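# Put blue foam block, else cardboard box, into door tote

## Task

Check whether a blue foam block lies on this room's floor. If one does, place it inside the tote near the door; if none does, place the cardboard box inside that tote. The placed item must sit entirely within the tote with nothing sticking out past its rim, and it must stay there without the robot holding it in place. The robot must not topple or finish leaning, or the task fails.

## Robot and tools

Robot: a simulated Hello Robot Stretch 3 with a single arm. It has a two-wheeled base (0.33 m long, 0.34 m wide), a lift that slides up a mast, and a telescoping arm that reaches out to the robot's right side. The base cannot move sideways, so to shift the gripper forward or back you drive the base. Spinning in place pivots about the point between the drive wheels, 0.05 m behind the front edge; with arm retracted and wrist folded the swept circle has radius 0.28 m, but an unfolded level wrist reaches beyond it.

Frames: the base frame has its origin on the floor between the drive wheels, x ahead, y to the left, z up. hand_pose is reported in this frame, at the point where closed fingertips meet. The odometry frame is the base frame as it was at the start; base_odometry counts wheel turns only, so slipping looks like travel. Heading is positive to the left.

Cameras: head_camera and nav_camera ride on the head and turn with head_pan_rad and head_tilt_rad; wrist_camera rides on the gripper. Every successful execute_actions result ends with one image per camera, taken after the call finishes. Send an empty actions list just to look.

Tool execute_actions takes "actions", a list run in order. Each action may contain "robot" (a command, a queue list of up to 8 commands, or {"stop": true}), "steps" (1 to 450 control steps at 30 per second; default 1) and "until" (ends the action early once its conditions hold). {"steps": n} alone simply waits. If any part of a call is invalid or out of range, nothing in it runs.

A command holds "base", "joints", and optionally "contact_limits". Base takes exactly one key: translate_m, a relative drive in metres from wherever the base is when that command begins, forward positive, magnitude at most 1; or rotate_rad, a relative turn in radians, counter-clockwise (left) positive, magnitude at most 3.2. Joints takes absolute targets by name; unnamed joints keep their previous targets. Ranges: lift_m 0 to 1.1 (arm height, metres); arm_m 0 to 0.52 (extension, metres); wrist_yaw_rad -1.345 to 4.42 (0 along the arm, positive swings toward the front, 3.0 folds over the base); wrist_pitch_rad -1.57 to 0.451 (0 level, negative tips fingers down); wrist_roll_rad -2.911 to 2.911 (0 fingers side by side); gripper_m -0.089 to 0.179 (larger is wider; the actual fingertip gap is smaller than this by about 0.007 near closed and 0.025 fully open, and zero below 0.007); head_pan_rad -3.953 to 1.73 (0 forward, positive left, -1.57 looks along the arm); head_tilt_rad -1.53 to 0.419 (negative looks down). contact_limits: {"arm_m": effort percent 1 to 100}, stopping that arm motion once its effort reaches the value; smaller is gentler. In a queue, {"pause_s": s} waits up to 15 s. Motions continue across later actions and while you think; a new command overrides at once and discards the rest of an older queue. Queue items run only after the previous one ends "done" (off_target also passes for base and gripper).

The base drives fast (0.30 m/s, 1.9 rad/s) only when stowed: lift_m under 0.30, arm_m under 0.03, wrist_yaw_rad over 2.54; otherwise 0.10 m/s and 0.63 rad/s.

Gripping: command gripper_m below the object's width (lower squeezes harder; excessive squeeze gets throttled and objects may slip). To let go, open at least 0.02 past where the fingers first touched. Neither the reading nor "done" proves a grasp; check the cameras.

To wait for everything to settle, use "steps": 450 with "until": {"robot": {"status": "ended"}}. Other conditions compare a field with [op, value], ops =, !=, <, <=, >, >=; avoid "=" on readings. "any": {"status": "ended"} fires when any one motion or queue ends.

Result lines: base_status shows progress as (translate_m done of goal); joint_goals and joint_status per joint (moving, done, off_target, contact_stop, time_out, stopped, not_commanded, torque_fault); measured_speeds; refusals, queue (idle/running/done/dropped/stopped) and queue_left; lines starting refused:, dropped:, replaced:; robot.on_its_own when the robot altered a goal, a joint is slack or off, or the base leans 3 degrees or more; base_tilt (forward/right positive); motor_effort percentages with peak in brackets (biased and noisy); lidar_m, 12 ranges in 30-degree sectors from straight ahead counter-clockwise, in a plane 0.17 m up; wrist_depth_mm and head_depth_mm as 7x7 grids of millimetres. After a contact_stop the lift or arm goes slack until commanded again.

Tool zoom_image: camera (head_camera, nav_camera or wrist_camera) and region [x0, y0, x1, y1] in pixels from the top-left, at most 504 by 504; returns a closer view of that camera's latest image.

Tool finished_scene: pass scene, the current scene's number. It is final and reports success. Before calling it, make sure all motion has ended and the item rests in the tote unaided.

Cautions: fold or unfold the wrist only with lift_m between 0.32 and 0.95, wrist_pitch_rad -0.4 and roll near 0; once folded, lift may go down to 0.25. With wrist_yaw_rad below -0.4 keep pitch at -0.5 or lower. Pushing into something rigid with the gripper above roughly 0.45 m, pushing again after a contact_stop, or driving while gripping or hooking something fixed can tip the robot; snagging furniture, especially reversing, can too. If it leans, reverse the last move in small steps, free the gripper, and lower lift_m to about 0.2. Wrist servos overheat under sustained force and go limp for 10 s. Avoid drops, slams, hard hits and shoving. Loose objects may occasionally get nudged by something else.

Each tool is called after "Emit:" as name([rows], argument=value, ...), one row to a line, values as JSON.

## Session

Emit:
execute_actions([
  {"robot":{"joints":{"head_pan_rad":-0.8,"head_tilt_rad":-0.7,"lift_m":0.28}},"steps":200,"until":{"robot":{"status":"ended"}}},
])

Scene clock: 1.77 s.
robot.base_odometry: x=+0.000 y=+0.000 heading=+0.000 (m, m, rad; robot's odometry frame)
robot.turned_by_wheels: +0.000 (rad since the last result)
robot.turned_by_imu: +0.000 (rad since the last result)
robot.base_tilt: forward=+1.0 right=+0.5 (deg)
robot.lidar_m: 2.04 1.12 0.82 0.80 0.83 1.14 1.39 1.32 0.98 0.94 0.98 1.36
robot.head_depth_mm: 880 955 1041 1153 1287 1341 1189 / 959 1050 1160 1292 1454 1377 1178 / 1057 1165 1291 1475 1587 1369 1176 / 1164 1309 1474 1703 1647 1363 1176 / 1316 1489 1711 1908 1643 1362 1172 / 1492 1736 2031 2043 1639 1363 1170 / 1735 1974 2217 1969 1635 1359 1173
robot.base_status: not_commanded
robot.joint_positions: lift_m=+0.280 arm_m=+0.002 wrist_yaw_rad=+3.044 wrist_pitch_rad=-0.510 wrist_roll_rad=+0.012 gripper_m=+0.037 head_pan_rad=-0.793 head_tilt_rad=-0.691
robot.joint_goals: lift_m=+0.280 arm_m=+0.002 wrist_yaw_rad=+3.044 wrist_pitch_rad=-0.510 wrist_roll_rad=+0.012 gripper_m=+0.037 head_pan_rad=-0.800 head_tilt_rad=-0.700
robot.joint_status: lift_m=done arm_m=not_commanded wrist_yaw_rad=not_commanded wrist_pitch_rad=not_commanded wrist_roll_rad=not_commanded gripper_m=not_commanded head_pan_rad=done head_tilt_rad=done
robot.measured_speeds: translate_m=+0.000 rotate_rad=+0.000 lift_m=+0.000 arm_m=+0.000 wrist_yaw_rad=+0.000 wrist_pitch_rad=+0.000 wrist_roll_rad=+0.000 head_pan_rad=+0.000 head_tilt_rad=+0.000
robot: refusals=0 queue=done queue_left=0
robot.motor_effort: left_wheel=+0(0) right_wheel=+0(1) lift_m=+19(21) arm_m=+0(0) wrist_yaw_rad=+0(1) wrist_pitch_rad=+6(6) wrist_roll_rad=+0(0) gripper_m=-1(0) head_pan_rad=-4(42) head_tilt_rad=-2(29) (%)
robot.hand_pose: x=-0.0006 y=+0.0637 z=+0.2728 quat_wxyz=(+0.213, +0.696, +0.144, +0.671) (m; robot's base frame)
robot.wrist_depth_mm: 743 759 768 798 802 816 827 / 836 835 844 849 865 884 849 / 746 728 731 716 706 700 689 / 605 595 595 592 579 571 574 / 514 524 - - 494 492 489 / 463 - - - 423 428 425 / - - - - 388 384 381
pictures: head_camera (sideways: a quarter turn clockwise sets it upright), nav_camera (sideways: a quarter turn counterclockwise sets it upright), wrist_camera
Images, in order (width x height): head_camera 896x504, nav_camera 672x504, wrist_camera 644x364.

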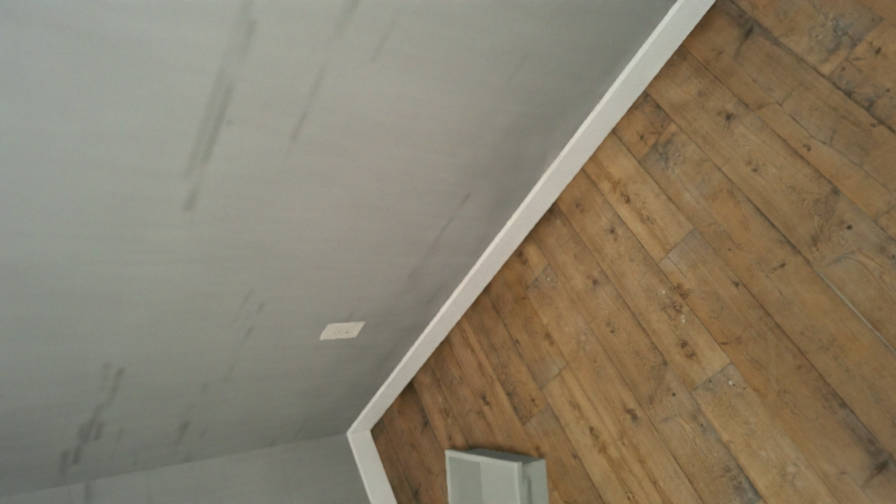

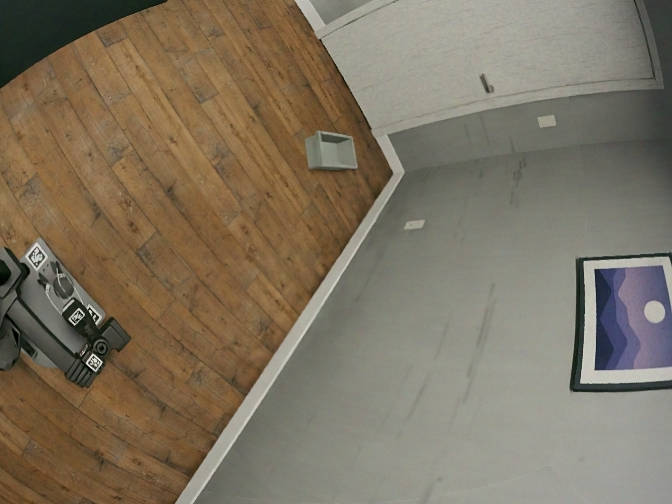

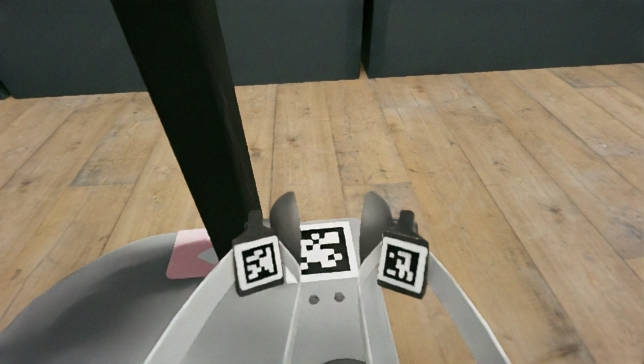

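Similar layout; robot faces the door. Check behind.

Emit:
execute_actions([
  {"robot":{"joints":{"head_pan_rad":-3.0,"head_tilt_rad":-0.7}},"steps":200,"until":{"robot":{"status":"ended"}}},
])

Scene clock: 5.20 s.
robot.base_odometry: x=+0.000 y=+0.000 heading=+0.000 (m, m, rad; robot's odometry frame)
robot.turned_by_wheels: +0.000 (rad since the last result)
robot.turned_by_imu: +0.000 (rad since the last result)
robot.base_tilt: forward=+1.2 right=+0.5 (deg)
robot.lidar_m: 2.04 1.12 0.82 0.80 0.83 1.15 1.38 1.32 0.98 0.94 0.98 1.35
robot.head_depth_mm: 1364 1502 1747 1915 1653 1378 1185 / 1376 1514 1626 1900 1650 1374 1181 / 1407 1550 1675 1893 1651 1373 1180 / 1425 1583 1715 1894 1639 1371 1176 / 1464 1626 1777 1893 1638 1362 1169 / 1480 1527 1761 1893 1641 1367 1172 / 1558 1681 1807 1860 1626 1361 1167
robot.base_status: not_commanded
robot.joint_positions: lift_m=+0.280 arm_m=+0.002 wrist_yaw_rad=+3.044 wrist_pitch_rad=-0.510 wrist_roll_rad=+0.012 gripper_m=+0.037 head_pan_rad=-2.993 head_tilt_rad=-0.691
robot.joint_goals: lift_m=+0.280 arm_m=+0.002 wrist_yaw_rad=+3.044 wrist_pitch_rad=-0.510 wrist_roll_rad=+0.012 gripper_m=+0.037 head_pan_rad=-3.000 head_tilt_rad=-0.700
robot.joint_status: lift_m=done arm_m=not_commanded wrist_yaw_rad=not_commanded wrist_pitch_rad=not_commanded wrist_roll_rad=not_commanded gripper_m=not_commanded head_pan_rad=done head_tilt_rad=done
robot.measured_speeds: translate_m=+0.000 rotate_rad=+0.000 lift_m=+0.000 arm_m=+0.000 wrist_yaw_rad=+0.000 wrist_pitch_rad=+0.000 wrist_roll_rad=+0.000 head_pan_rad=+0.000 head_tilt_rad=+0.000
robot: refusals=0 queue=done queue_left=0
robot.motor_effort: left_wheel=+0(0) right_wheel=+1(1) lift_m=+20(19) arm_m=+0(0) wrist_yaw_rad=+0(0) wrist_pitch_rad=+6(6) wrist_roll_rad=+0(1) gripper_m=+0(1) head_pan_rad=-4(43) head_tilt_rad=-2(2) (%)
robot.hand_pose: x=-0.0006 y=+0.0637 z=+0.2728 quat_wxyz=(+0.213, +0.696, +0.144, +0.671) (m; robot's base frame)
robot.wrist_depth_mm: 737 751 771 802 810 815 840 / 822 838 831 842 873 867 859 / 744 731 729 712 705 688 678 / 603 603 591 587 582 570 570 / 517 528 - - 496 494 491 / 462 - - - 424 430 426 / - - - - 383 382 380
pictures: head_camera (sideways: a quarter turn clockwise sets it upright), nav_camera (sideways: a quarter turn counterclockwise sets it upright), wrist_camera
Images, in order (width x height): head_camera 896x504, nav_camera 672x504, wrist_camera 644x364.

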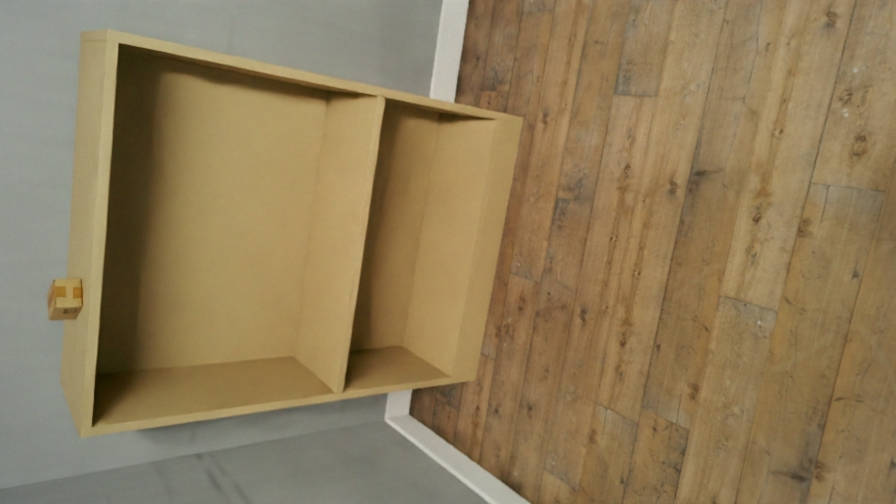

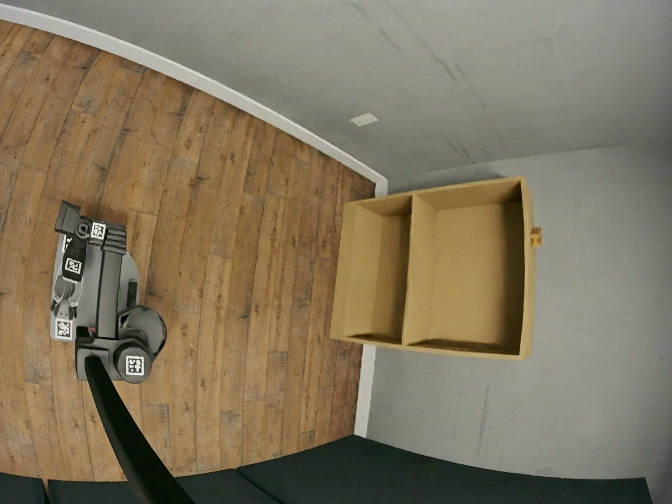

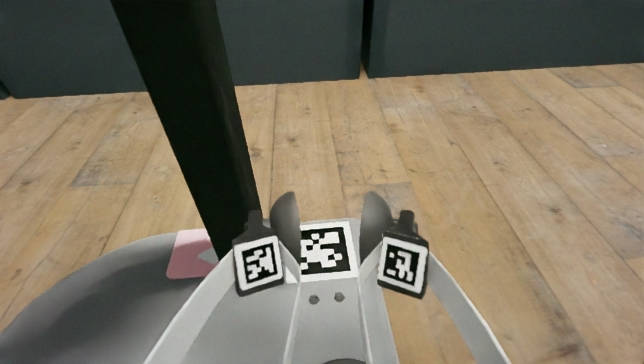

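Go check the other part of the room.

Emit:
execute_actions([
  {"robot":[{"base":{"translate_m":1.0},"joints":{"head_pan_rad":1.2,"head_tilt_rad":-0.6}},{"base":{"translate_m":0.5}},{"base":{"rotate_rad":1.57}},{"base":{"translate_m":1.0}},{"base":{"translate_m":0.9}}],"steps":450,"until":{"robot":{"status":"ended"}}},
  {"steps":200,"until":{"robot":{"status":"ended"}}},
])

Scene clock: 26.10 s.
robot.base_odometry: x=+1.502 y=+1.900 heading=+1.570 (m, m, rad; robot's odometry frame)
robot.turned_by_wheels: +1.570 (rad since the last result)
robot.turned_by_imu: +1.593 (rad since the last result)
robot.base_tilt: forward=+1.2 right=+0.5 (deg)
robot.lidar_m: 1.48 1.49 2.19 2.74 1.59 0.79 2.05 0.80 0.59 0.57 0.60 0.83
robot.head_depth_mm: 2749 2807 2851 2248 1796 1459 1235 / 2991 3280 3317 2346 1797 1461 1232 / 2928 3183 3337 2331 1795 1451 1224 / 2806 2974 3132 2334 1789 1446 1226 / 2731 2879 3189 2301 1768 1443 1217 / 2663 2821 3074 2319 1770 1439 1212 / 2598 2730 3049 2288 1762 1429 1210
robot.base_status: done (translate_m +0.9000 of +0.9000)
robot.joint_positions: lift_m=+0.280 arm_m=+0.002 wrist_yaw_rad=+3.044 wrist_pitch_rad=-0.510 wrist_roll_rad=+0.012 gripper_m=+0.037 head_pan_rad=+1.193 head_tilt_rad=-0.605
robot.joint_goals: lift_m=+0.280 arm_m=+0.002 wrist_yaw_rad=+3.044 wrist_pitch_rad=-0.510 wrist_roll_rad=+0.012 gripper_m=+0.037 head_pan_rad=+1.200 head_tilt_rad=-0.600
robot.joint_status: lift_m=done arm_m=not_commanded wrist_yaw_rad=not_commanded wrist_pitch_rad=not_commanded wrist_roll_rad=not_commanded gripper_m=not_commanded head_pan_rad=done head_tilt_rad=done
robot.measured_speeds: translate_m=+0.000 rotate_rad=+0.000 lift_m=+0.000 arm_m=+0.000 wrist_yaw_rad=+0.000 wrist_pitch_rad=+0.000 wrist_roll_rad=+0.000 head_pan_rad=+0.000 head_tilt_rad=+0.000
robot: refusals=0 queue=done queue_left=0
robot.motor_effort: left_wheel=-2(8) right_wheel=+2(12) lift_m=+20(19) arm_m=+0(0) wrist_yaw_rad=+0(0) wrist_pitch_rad=+6(6) wrist_roll_rad=+0(0) gripper_m=+2(1) head_pan_rad=+3(44) head_tilt_rad=+3(11) (%)
robot.hand_pose: x=-0.0006 y=+0.0637 z=+0.2727 quat_wxyz=(+0.213, +0.696, +0.144, +0.671) (m; robot's base frame)
robot.wrist_depth_mm: - - - - - - - / 859 949 922 901 892 870 859 / 748 732 729 713 703 697 683 / 602 600 587 593 585 577 570 / 517 529 - - 497 493 487 / 463 - - - 422 429 427 / - - - - 384 382 378
pictures: head_camera (sideways: a quarter turn clockwise sets it upright), nav_camera (sideways: a quarter turn counterclockwise sets it upright), wrist_camera
Images, in order (width x height): head_camera 896x504, nav_camera 672x504, wrist_camera 644x364.

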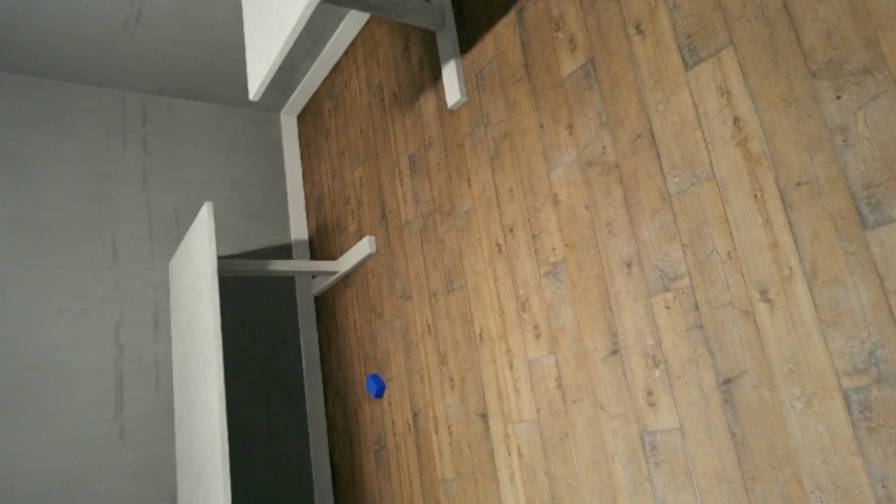

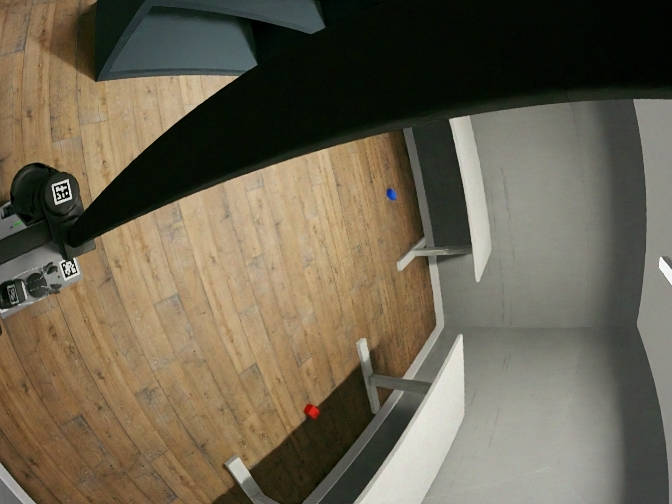

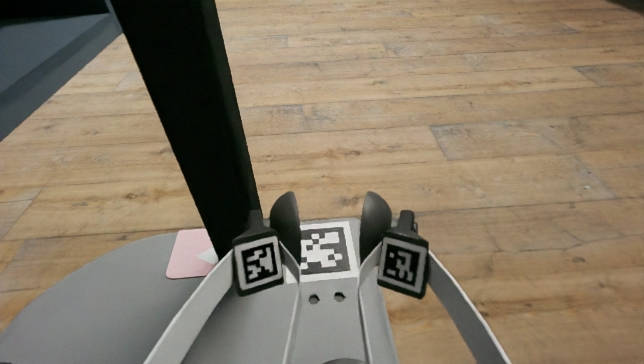

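Emit:
execute_actions([
  {"robot":[{"base":{"rotate_rad":1.42}},{"base":{"translate_m":1.0},"joints":{"head_pan_rad":-1.57,"head_tilt_rad":-0.9}},{"base":{"translate_m":0.8}},{"base":{"rotate_rad":1.57}},{"joints":{"lift_m":0.4,"wrist_pitch_rad":-0.4,"gripper_m":0.15}},{"joints":{"wrist_yaw_rad":0.0}}],"steps":450,"until":{"robot":{"status":"ended"}}},
  {"steps":200,"until":{"robot":{"status":"ended"}}},
])

Scene clock: 45.07 s.
robot.base_odometry: x=-0.278 y=+2.172 heading=-1.724 (m, m, rad; robot's odometry frame)
robot.turned_by_wheels: +2.990 (rad since the last result)
robot.turned_by_imu: +3.026 (rad since the last result)
robot.base_tilt: forward=+1.0 right=+0.4 (deg)
robot.lidar_m: 1.08 1.02 1.65 2.37 2.39 1.80 1.20 1.68 1.11 1.41 1.11 1.01
robot.head_depth_mm: 1263 1106 886 1541 1420 1247 1111 / 1247 1105 884 1626 1421 1245 1123 / 1241 1102 879 1622 1427 1238 - / 1229 1103 884 1582 1404 1264 1111 / 1221 1104 881 1588 1420 1245 1106 / 1217 1097 876 1586 1424 1238 1112 / 1204 1102 879 1580 1422 1243 1110
robot.base_status: done (rotate_rad +1.5699 of +1.5700)
robot.joint_positions: lift_m=+0.400 arm_m=+0.002 wrist_yaw_rad=+0.003 wrist_pitch_rad=-0.419 wrist_roll_rad=+0.012 gripper_m=+0.150 head_pan_rad=-1.563 head_tilt_rad=-0.890
robot.joint_goals: lift_m=+0.400 arm_m=+0.002 wrist_yaw_rad=+0.000 wrist_pitch_rad=-0.400 wrist_roll_rad=+0.012 gripper_m=+0.150 head_pan_rad=-1.570 head_tilt_rad=-0.900
robot.joint_status: lift_m=done arm_m=not_commanded wrist_yaw_rad=done wrist_pitch_rad=done wrist_roll_rad=not_commanded gripper_m=done head_pan_rad=done head_tilt_rad=done
robot.measured_speeds: translate_m=+0.000 rotate_rad=+0.000 lift_m=+0.000 arm_m=+0.000 wrist_yaw_rad=+0.000 wrist_pitch_rad=+0.000 wrist_roll_rad=+0.000 head_pan_rad=+0.000 head_tilt_rad=+0.000
robot: refusals=0 queue=done queue_left=0
robot.motor_effort: left_wheel=-2(7) right_wheel=+3(13) lift_m=+25(29) arm_m=+0(0) wrist_yaw_rad=-4(5) wrist_pitch_rad=+10(10) wrist_roll_rad=+0(0) gripper_m=+0(82) head_pan_rad=-4(41) head_tilt_rad=-3(19) (%)
robot.hand_pose: x=-0.0208 y=-0.3714 z=+0.4122 quat_wxyz=(+0.688, +0.148, -0.695, -0.147) (m; robot's base frame)
robot.wrist_depth_mm: 978 - - - - - - / - - - - - - - / - - - - - 959 - / 871 897 884 874 870 835 844 / 746 759 708 709 720 724 681 / 630 589 624 611 608 591 597 / 541 540 535 541 531 531 522
pictures: head_camera (sideways: a quarter turn clockwise sets it upright), nav_camera (sideways: a quarter turn counterclockwise sets it upright), wrist_camera
Images, in order (width x height): head_camera 896x504, nav_camera 672x504, wrist_camera 644x364.

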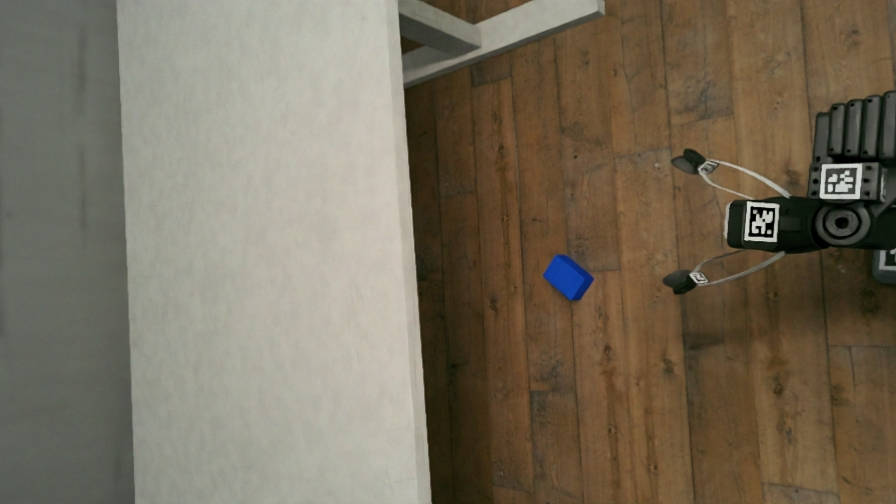

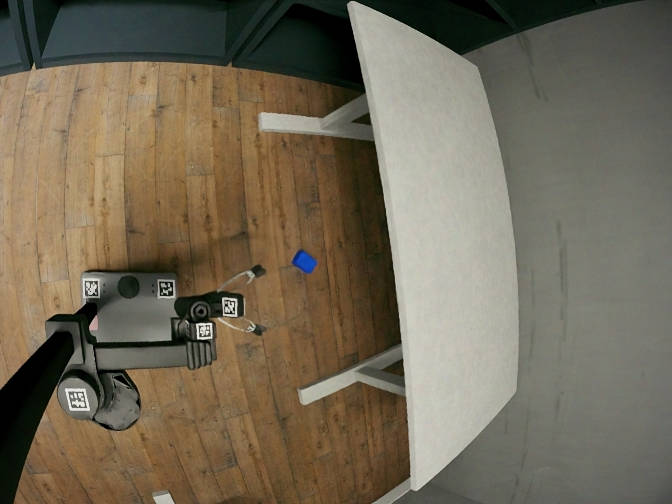

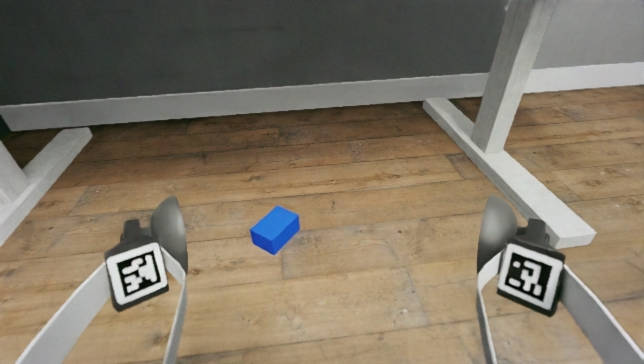

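Emit:
execute_actions([
  {"robot":{"base":{"translate_m":0.1},"joints":{"lift_m":0.2,"arm_m":0.42,"wrist_pitch_rad":-1.0}},"steps":450,"until":{"robot":{"status":"ended"}}},
])

Scene clock: 49.47 s.
robot.base_odometry: x=-0.293 y=+2.073 heading=-1.723 (m, m, rad; robot's odometry frame)
robot.turned_by_wheels: +0.000 (rad since the last result)
robot.turned_by_imu: +0.000 (rad since the last result)
robot.base_tilt: forward=+1.1 right=+0.6 (deg)
robot.lidar_m: 1.04 0.93 1.61 2.38 2.41 1.89 1.30 1.77 1.16 1.39 1.04 0.91
robot.head_depth_mm: 1248 1106 885 1590 1427 1249 1108 / 1240 1108 883 1595 1430 1247 1110 / 1223 1102 884 1598 1468 1253 1108 / 1217 1101 880 1582 1394 1247 1115 / 1213 1105 882 1586 1421 1246 1106 / 1201 1097 877 1553 1429 1248 1104 / 1195 1100 877 1538 1425 1244 1105
robot.base_status: done (translate_m +0.1000 of +0.1000)
robot.joint_positions: lift_m=+0.200 arm_m=+0.420 wrist_yaw_rad=+0.002 wrist_pitch_rad=-1.004 wrist_roll_rad=+0.012 gripper_m=+0.150 head_pan_rad=-1.563 head_tilt_rad=-0.890
robot.joint_goals: lift_m=+0.200 arm_m=+0.420 wrist_yaw_rad=+0.000 wrist_pitch_rad=-1.000 wrist_roll_rad=+0.012 gripper_m=+0.150 head_pan_rad=-1.570 head_tilt_rad=-0.900
robot.joint_status: lift_m=done arm_m=done wrist_yaw_rad=done wrist_pitch_rad=done wrist_roll_rad=not_commanded gripper_m=done head_pan_rad=done head_tilt_rad=done
robot.measured_speeds: translate_m=+0.000 rotate_rad=+0.000 lift_m=+0.000 arm_m=+0.000 wrist_yaw_rad=+0.000 wrist_pitch_rad=+0.000 wrist_roll_rad=+0.000 head_pan_rad=+0.000 head_tilt_rad=+0.000
robot: refusals=0 queue=done queue_left=0
robot.motor_effort: left_wheel=-2(4) right_wheel=+3(7) lift_m=+19(28) arm_m=+5(4) wrist_yaw_rad=-2(4) wrist_pitch_rad=+2(10) wrist_roll_rad=+0(1) gripper_m=+0(1) head_pan_rad=-3(4) head_tilt_rad=-3(3) (%)
robot.hand_pose: x=-0.0214 y=-0.6819 z=+0.1098 quat_wxyz=(+0.617, +0.339, -0.623, -0.342) (m; robot's base frame)
robot.wrist_depth_mm: 355 350 347 344 339 337 332 / 335 330 324 322 319 316 312 / 313 310 307 253 301 297 295 / 295 292 286 244 285 281 277 / 280 281 274 270 268 270 265 / 266 259 260 259 256 253 252 / 251 251 247 246 245 243 240
pictures: head_camera (sideways: a quarter turn clockwise sets it upright), nav_camera (sideways: a quarter turn counterclockwise sets it upright), wrist_camera
Images, in order (width x height): head_camera 896x504, nav_camera 672x504, wrist_camera 644x364.

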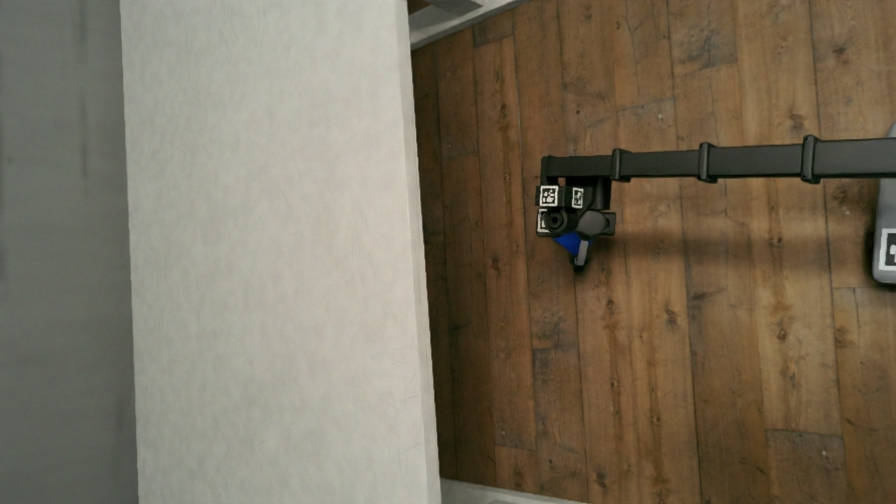

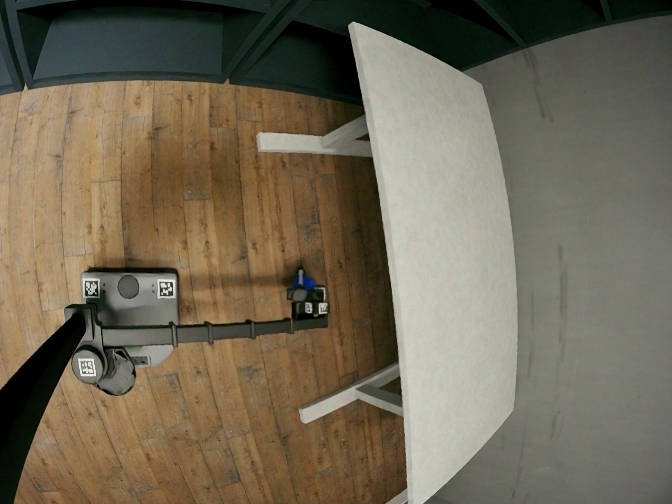

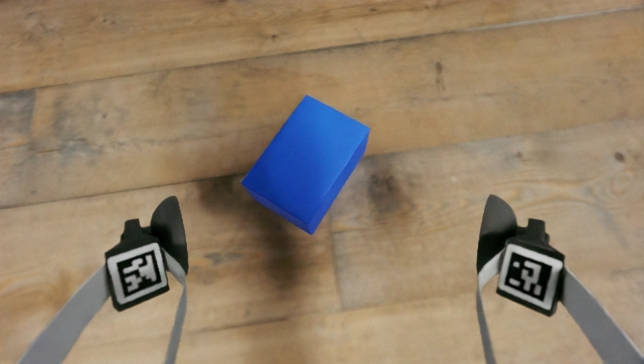

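Emit:
execute_actions([
  {"robot":[{"base":{"translate_m":0.012},"joints":{"lift_m":0.115,"arm_m":0.49}},{"joints":{"gripper_m":0.0}},{"joints":{"lift_m":0.35,"arm_m":0.0,"wrist_pitch_rad":-0.4}},{"joints":{"wrist_yaw_rad":3.0}},{"joints":{"lift_m":0.28,"head_pan_rad":0,"head_tilt_rad":-0.8}}],"steps":450,"until":{"robot":{"status":"ended"}}},
])

Scene clock: 61.67 s.
robot.base_odometry: x=-0.295 y=+2.061 heading=-1.723 (m, m, rad; robot's odometry frame)
robot.turned_by_wheels: +0.000 (rad since the last result)
robot.turned_by_imu: -0.001 (rad since the last result)
robot.base_tilt: forward=+1.0 right=+0.4 (deg)
robot.lidar_m: 1.04 0.92 1.59 2.38 2.41 1.90 1.32 1.79 1.16 1.39 1.03 0.91
robot.head_depth_mm: 874 825 971 1126 1457 1296 1136 / 1031 1082 1245 1167 1424 1292 1131 / 1027 814 1328 1158 1436 1293 1133 / 1014 815 1320 1164 1437 1296 1127 / 1011 812 1318 1156 1421 1287 1127 / 999 805 1304 1154 1412 1286 1131 / 990 804 1288 1119 1397 1287 1127
robot.base_status: done (translate_m +0.0120 of +0.0120)
robot.joint_positions: lift_m=+0.280 arm_m=+0.002 wrist_yaw_rad=+2.997 wrist_pitch_rad=-0.422 wrist_roll_rad=+0.012 gripper_m=+0.031 head_pan_rad=-0.007 head_tilt_rad=-0.804
robot.joint_goals: lift_m=+0.280 arm_m=+0.000 wrist_yaw_rad=+3.000 wrist_pitch_rad=-0.400 wrist_roll_rad=+0.012 gripper_m=+0.030 head_pan_rad=+0.000 head_tilt_rad=-0.800
robot.joint_status: lift_m=done arm_m=done wrist_yaw_rad=done wrist_pitch_rad=done wrist_roll_rad=not_commanded gripper_m=done head_pan_rad=done head_tilt_rad=done
robot.measured_speeds: translate_m=+0.000 rotate_rad=+0.000 lift_m=+0.000 arm_m=+0.000 wrist_yaw_rad=+0.000 wrist_pitch_rad=+0.000 wrist_roll_rad=+0.000 head_pan_rad=+0.000 head_tilt_rad=+0.000
robot: refusals=0 queue=done queue_left=0
robot.on_its_own: gripper_m is held at +0.030, not at your +0.000, by its stall guard, which is not easing now
robot.motor_effort: left_wheel=-1(3) right_wheel=+2(8) lift_m=+19(27) arm_m=-3(2) wrist_yaw_rad=+3(5) wrist_pitch_rad=+11(12) wrist_roll_rad=+0(0) gripper_m=-20(100) head_pan_rad=+4(45) head_tilt_rad=+2(11) (%)
robot.hand_pose: x=+0.0110 y=+0.0741 z=+0.2920 quat_wxyz=(+0.199, +0.704, +0.097, +0.675) (m; robot's base frame)
robot.wrist_depth_mm: - - - - - - - / - - - - - - 760 / 883 874 847 154 844 824 759 / 689 692 672 147 147 646 644 / 570 565 - 140 140 540 541 / 483 502 - 136 445 468 464 / - - - 132 409 406 403
pictures: head_camera (sideways: a quarter turn clockwise sets it upright), nav_camera (sideways: a quarter turn counterclockwise sets it upright), wrist_camera
Images, in order (width x height): head_camera 896x504, nav_camera 672x504, wrist_camera 644x364.

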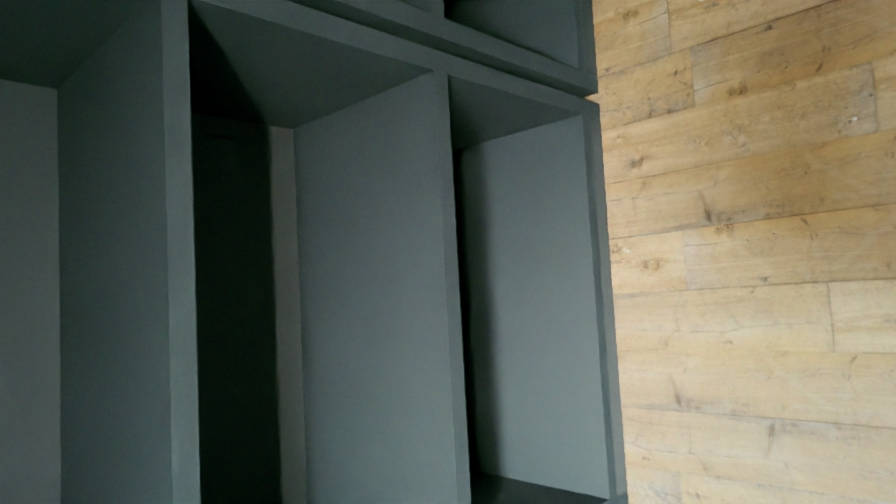

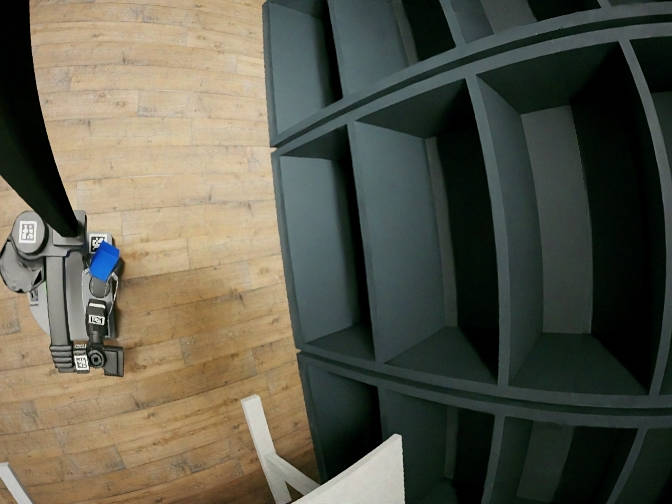

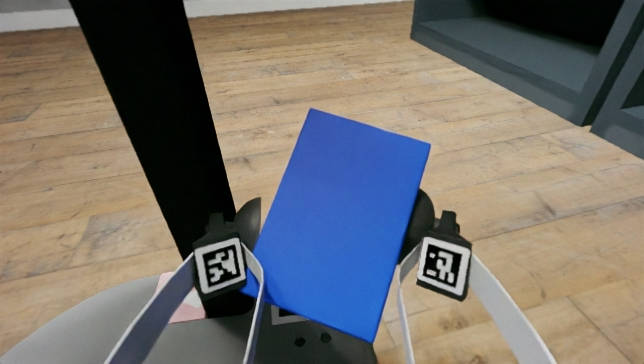

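Emit:
execute_actions([
  {"robot":[{"base":{"rotate_rad":1.58}},{"base":{"translate_m":1.0}},{"base":{"translate_m":0.8}},{"base":{"rotate_rad":-1.5}},{"base":{"translate_m":1.0}},{"base":{"translate_m":0.6}}],"steps":450,"until":{"robot":{"status":"ended"}}},
  {"steps":300,"until":{"robot":{"status":"ended"}}},
])

Scene clock: 84.93 s.
robot.base_odometry: x=+1.371 y=+0.208 heading=-1.643 (m, m, rad; robot's odometry frame)
robot.turned_by_wheels: +0.080 (rad since the last result)
robot.turned_by_imu: +0.086 (rad since the last result)
robot.base_tilt: forward=+1.0 right=+0.6 (deg)
robot.lidar_m: 1.17 0.97 0.68 0.64 0.69 0.91 2.21 0.65 0.78 1.88 1.75 1.23
robot.head_depth_mm: 986 1125 1307 1567 1519 1302 1138 / 983 1116 1307 1570 1515 1297 1132 / 979 1123 1308 1573 1509 1287 1132 / 981 1120 1307 1571 1506 1271 1132 / 983 1116 1304 1555 1502 1266 1129 / 981 1119 1306 1566 1504 1267 1126 / 981 1118 1302 1562 1505 1287 1132
robot.base_status: done (translate_m +0.6000 of +0.6000)
robot.joint_positions: lift_m=+0.280 arm_m=+0.003 wrist_yaw_rad=+2.998 wrist_pitch_rad=-0.422 wrist_roll_rad=+0.012 gripper_m=+0.031 head_pan_rad=-0.007 head_tilt_rad=-0.802
robot.joint_goals: lift_m=+0.280 arm_m=+0.000 wrist_yaw_rad=+3.000 wrist_pitch_rad=-0.400 wrist_roll_rad=+0.012 gripper_m=+0.030 head_pan_rad=+0.000 head_tilt_rad=-0.800
robot.joint_status: lift_m=done arm_m=done wrist_yaw_rad=done wrist_pitch_rad=done wrist_roll_rad=not_commanded gripper_m=done head_pan_rad=done head_tilt_rad=done
robot.measured_speeds: translate_m=+0.000 rotate_rad=+0.000 lift_m=+0.000 arm_m=+0.000 wrist_yaw_rad=+0.000 wrist_pitch_rad=+0.000 wrist_roll_rad=+0.000 head_pan_rad=+0.000 head_tilt_rad=+0.000
robot: refusals=0 queue=done queue_left=0
robot.on_its_own: gripper_m is held at +0.030, not at your +0.000, by its stall guard, which is not easing now
robot.motor_effort: left_wheel=+1(9) right_wheel=-1(12) lift_m=+19(20) arm_m=-3(4) wrist_yaw_rad=+2(2) wrist_pitch_rad=+11(11) wrist_roll_rad=+0(0) gripper_m=-19(20) head_pan_rad=+3(4) head_tilt_rad=+2(1) (%)
robot.hand_pose: x=+0.0109 y=+0.0741 z=+0.2920 quat_wxyz=(+0.198, +0.704, +0.097, +0.675) (m; robot's base frame)
robot.wrist_depth_mm: 587 - 613 637 679 722 741 / 636 - 682 706 758 790 846 / 686 697 738 154 796 823 798 / 689 686 673 147 147 655 649 / 569 562 - 141 139 551 543 / 483 503 - 135 444 469 461 / - - - 132 407 410 406
pictures: head_camera (sideways: a quarter turn clockwise sets it upright), nav_camera (sideways: a quarter turn counterclockwise sets it upright), wrist_camera
Images, in order (width x height): head_camera 896x504, nav_camera 672x504, wrist_camera 644x364.

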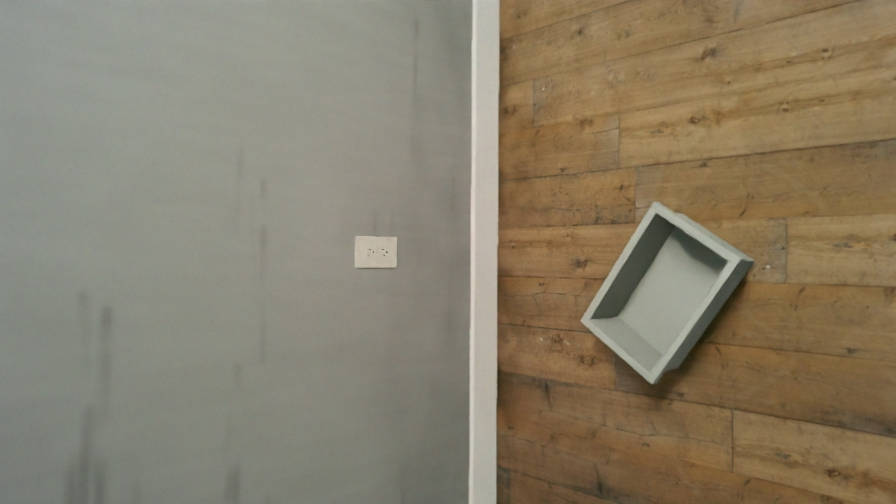

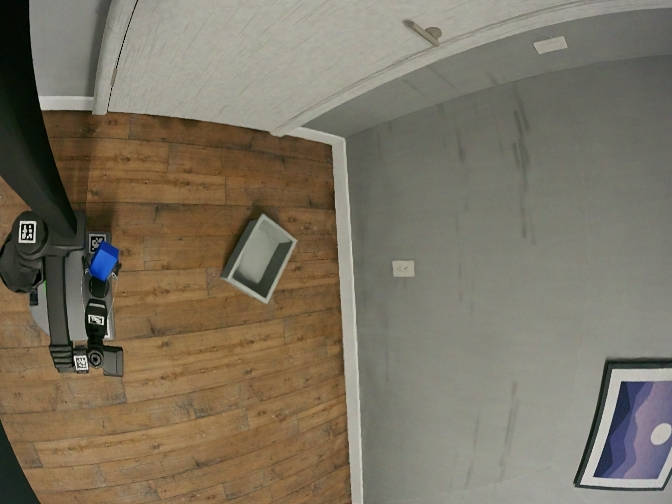

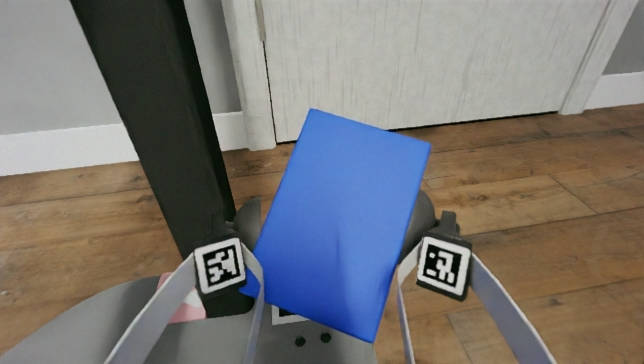

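Emit:
execute_actions([
  {"robot":[{"base":{"rotate_rad":1.57},"joints":{"head_pan_rad":-1.57,"head_tilt_rad":-1.0}},{"base":{"translate_m":0.1},"joints":{"lift_m":0.45}},{"joints":{"wrist_yaw_rad":0.0}},{"joints":{"arm_m":0.3,"wrist_pitch_rad":-0.8}},{"joints":{"lift_m":0.28}}],"steps":450,"until":{"robot":{"status":"ended"}}},
])

Scene clock: 97.80 s.
robot.base_odometry: x=+1.470 y=+0.201 heading=-0.074 (m, m, rad; robot's odometry frame)
robot.turned_by_wheels: +1.570 (rad since the last result)
robot.turned_by_imu: +1.587 (rad since the last result)
robot.base_tilt: forward=+1.1 right=+0.4 (deg)
robot.lidar_m: 0.54 0.58 0.76 1.86 0.70 0.78 1.89 1.74 1.22 1.16 0.82 0.58
robot.head_depth_mm: 1049 1236 1527 1549 1351 1204 1089 / 1048 1241 1515 1541 1354 1211 1126 / 1048 1240 1513 1545 - 1213 - / 1052 1246 1523 1543 1305 1207 - / 1051 1247 1525 1540 1357 1209 1092 / 1054 1243 1523 1530 1361 1210 1092 / 1056 1248 1487 1495 1354 1208 1093
robot.base_status: done (translate_m +0.1000 of +0.1000)
robot.joint_positions: lift_m=+0.280 arm_m=+0.300 wrist_yaw_rad=+0.002 wrist_pitch_rad=-0.809 wrist_roll_rad=+0.012 gripper_m=+0.031 head_pan_rad=-1.564 head_tilt_rad=-0.988
robot.joint_goals: lift_m=+0.280 arm_m=+0.300 wrist_yaw_rad=+0.000 wrist_pitch_rad=-0.800 wrist_roll_rad=+0.012 gripper_m=+0.030 head_pan_rad=-1.570 head_tilt_rad=-1.000
robot.joint_status: lift_m=done arm_m=done wrist_yaw_rad=done wrist_pitch_rad=done wrist_roll_rad=not_commanded gripper_m=done head_pan_rad=done head_tilt_rad=done
robot.measured_speeds: translate_m=+0.000 rotate_rad=+0.000 lift_m=+0.000 arm_m=+0.000 wrist_yaw_rad=+0.000 wrist_pitch_rad=+0.000 wrist_roll_rad=+0.000 head_pan_rad=+0.000 head_tilt_rad=+0.000
robot: refusals=0 queue=done queue_left=0
robot.on_its_own: gripper_m is held at +0.030, not at your +0.000, by its stall guard, which is not easing now
robot.motor_effort: left_wheel=-2(7) right_wheel=+3(13) lift_m=+20(27) arm_m=+5(4) wrist_yaw_rad=-3(8) wrist_pitch_rad=+5(10) wrist_roll_rad=+0(0) gripper_m=-20(19) head_pan_rad=-4(44) head_tilt_rad=-5(16) (%)
robot.hand_pose: x=-0.0213 y=-0.6040 z=+0.2168 quat_wxyz=(+0.647, +0.277, -0.653, -0.280) (m; robot's base frame)
robot.wrist_depth_mm: 602 615 599 589 578 571 568 / 537 533 529 521 517 512 505 / 486 482 356 154 467 457 456 / 437 425 389 147 147 419 412 / 400 316 347 141 139 294 378 / 368 365 238 135 336 352 353 / 342 339 328 323 319 318 327
pictures: head_camera (sideways: a quarter turn clockwise sets it upright), nav_camera (sideways: a quarter turn counterclockwise sets it upright), wrist_camera
Images, in order (width x height): head_camera 896x504, nav_camera 672x504, wrist_camera 644x364.

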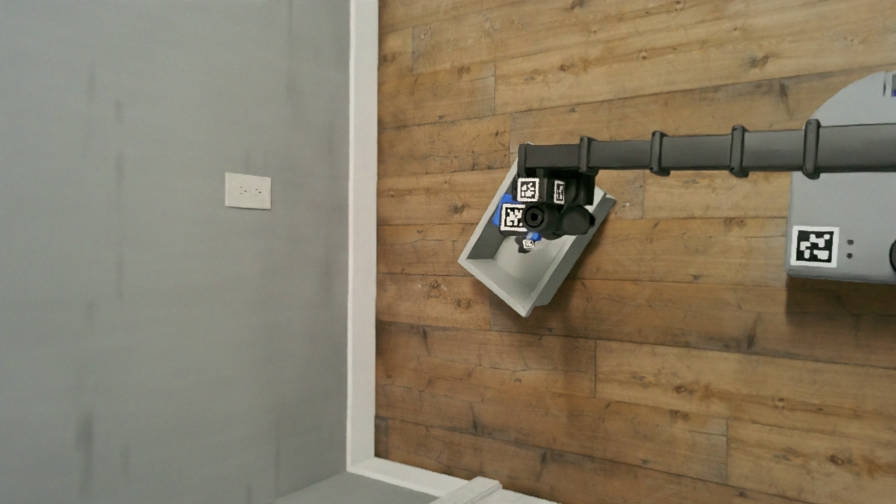

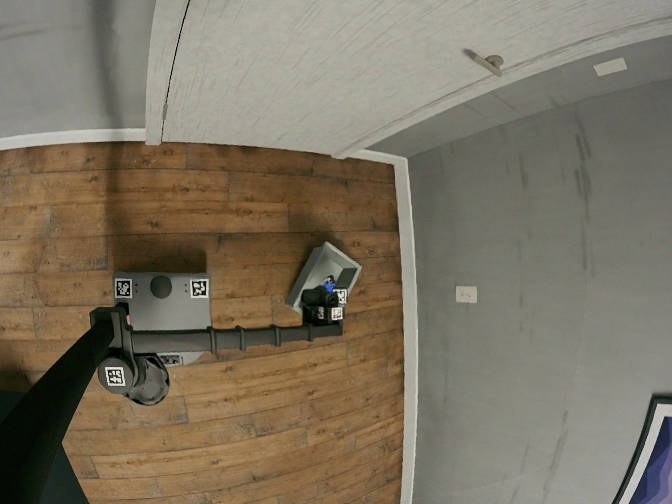

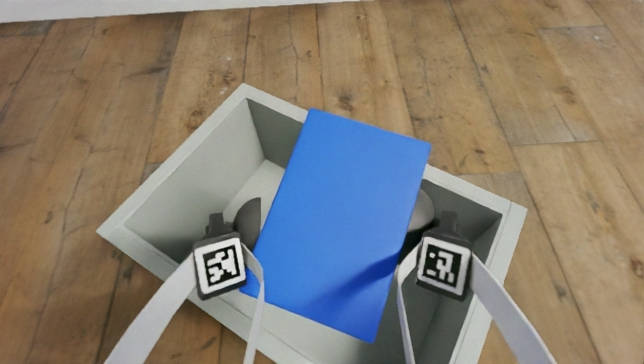

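Emit:
execute_actions([
  {"robot":[{"base":{"translate_m":0.04},"joints":{"arm_m":0.33,"lift_m":0.17}},{"joints":{"gripper_m":0.09}},{"joints":{"lift_m":0.4}}],"steps":450,"until":{"robot":{"status":"ended"}}},
])

Scene clock: 103.93 s.
robot.base_odometry: x=+1.510 y=+0.198 heading=-0.074 (m, m, rad; robot's odometry frame)
robot.turned_by_wheels: +0.000 (rad since the last result)
robot.turned_by_imu: -0.001 (rad since the last result)
robot.base_tilt: forward=+1.1 right=+0.5 (deg)
robot.lidar_m: 0.50 0.54 0.71 1.72 0.73 0.78 1.90 1.74 1.22 1.16 0.76 0.54
robot.head_depth_mm: 1043 1228 1515 1540 1354 1208 1094 / 1042 1235 1512 1542 1361 1215 1113 / 1046 1234 1508 1600 1303 1212 - / 1050 1239 1520 1550 1330 1206 - / 1049 1244 1521 1540 1349 1212 1097 / 1048 1240 1520 1542 1357 1209 1096 / 1051 1246 1429 1455 1326 1207 1090
robot.base_status: done (translate_m +0.0400 of +0.0400)
robot.joint_positions: lift_m=+0.400 arm_m=+0.330 wrist_yaw_rad=+0.002 wrist_pitch_rad=-0.809 wrist_roll_rad=+0.012 gripper_m=+0.090 head_pan_rad=-1.564 head_tilt_rad=-0.988
robot.joint_goals: lift_m=+0.400 arm_m=+0.330 wrist_yaw_rad=+0.000 wrist_pitch_rad=-0.800 wrist_roll_rad=+0.012 gripper_m=+0.090 head_pan_rad=-1.570 head_tilt_rad=-1.000
robot.joint_status: lift_m=done arm_m=done wrist_yaw_rad=done wrist_pitch_rad=done wrist_roll_rad=not_commanded gripper_m=done head_pan_rad=done head_tilt_rad=done
robot.measured_speeds: translate_m=+0.000 rotate_rad=+0.000 lift_m=+0.000 arm_m=+0.000 wrist_yaw_rad=+0.000 wrist_pitch_rad=+0.000 wrist_roll_rad=+0.000 head_pan_rad=+0.000 head_tilt_rad=+0.000
robot: refusals=0 queue=done queue_left=0
robot.motor_effort: left_wheel=-2(4) right_wheel=+2(8) lift_m=+25(26) arm_m=+4(7) wrist_yaw_rad=-3(3) wrist_pitch_rad=+5(5) wrist_roll_rad=+0(0) gripper_m=+0(75) head_pan_rad=-3(3) head_tilt_rad=-4(4) (%)
robot.hand_pose: x=-0.0213 y=-0.6340 z=+0.3364 quat_wxyz=(+0.647, +0.278, -0.653, -0.280) (m; robot's base frame)
robot.wrist_depth_mm: 614 632 635 642 651 655 663 / 678 687 685 700 681 675 668 / 636 640 627 626 621 608 604 / 575 575 571 550 562 549 548 / 530 523 433 495 435 506 503 / 487 483 453 472 462 468 465 / 452 448 440 431 425 360 434
pictures: head_camera (sideways: a quarter turn clockwise sets it upright), nav_camera (sideways: a quarter turn counterclockwise sets it upright), wrist_camera
Images, in order (width x height): head_camera 896x504, nav_camera 672x504, wrist_camera 644x364.

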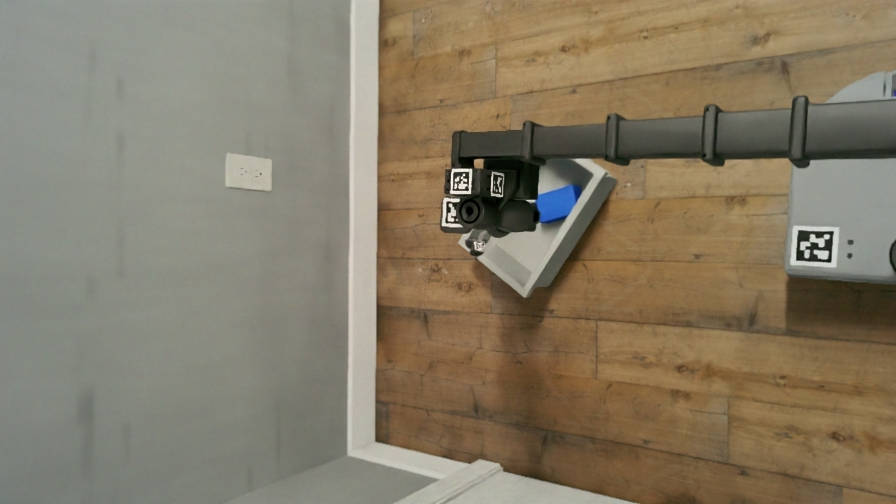

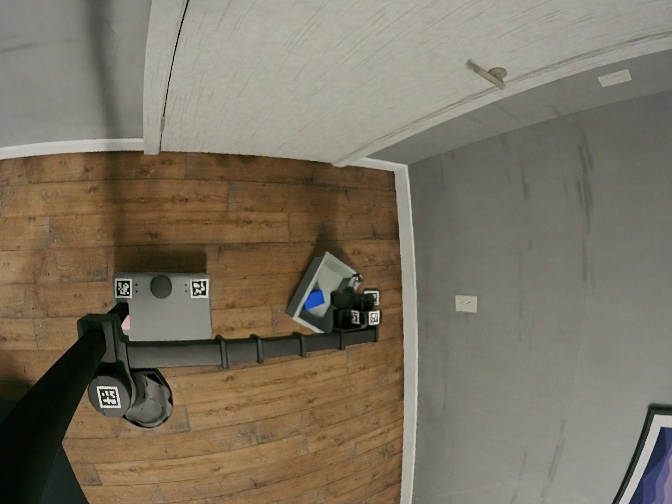

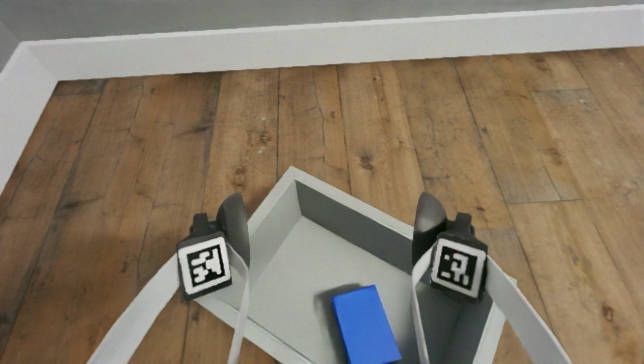

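Emit:
finished_scene(scene=2)

The scene is finished: the task was done.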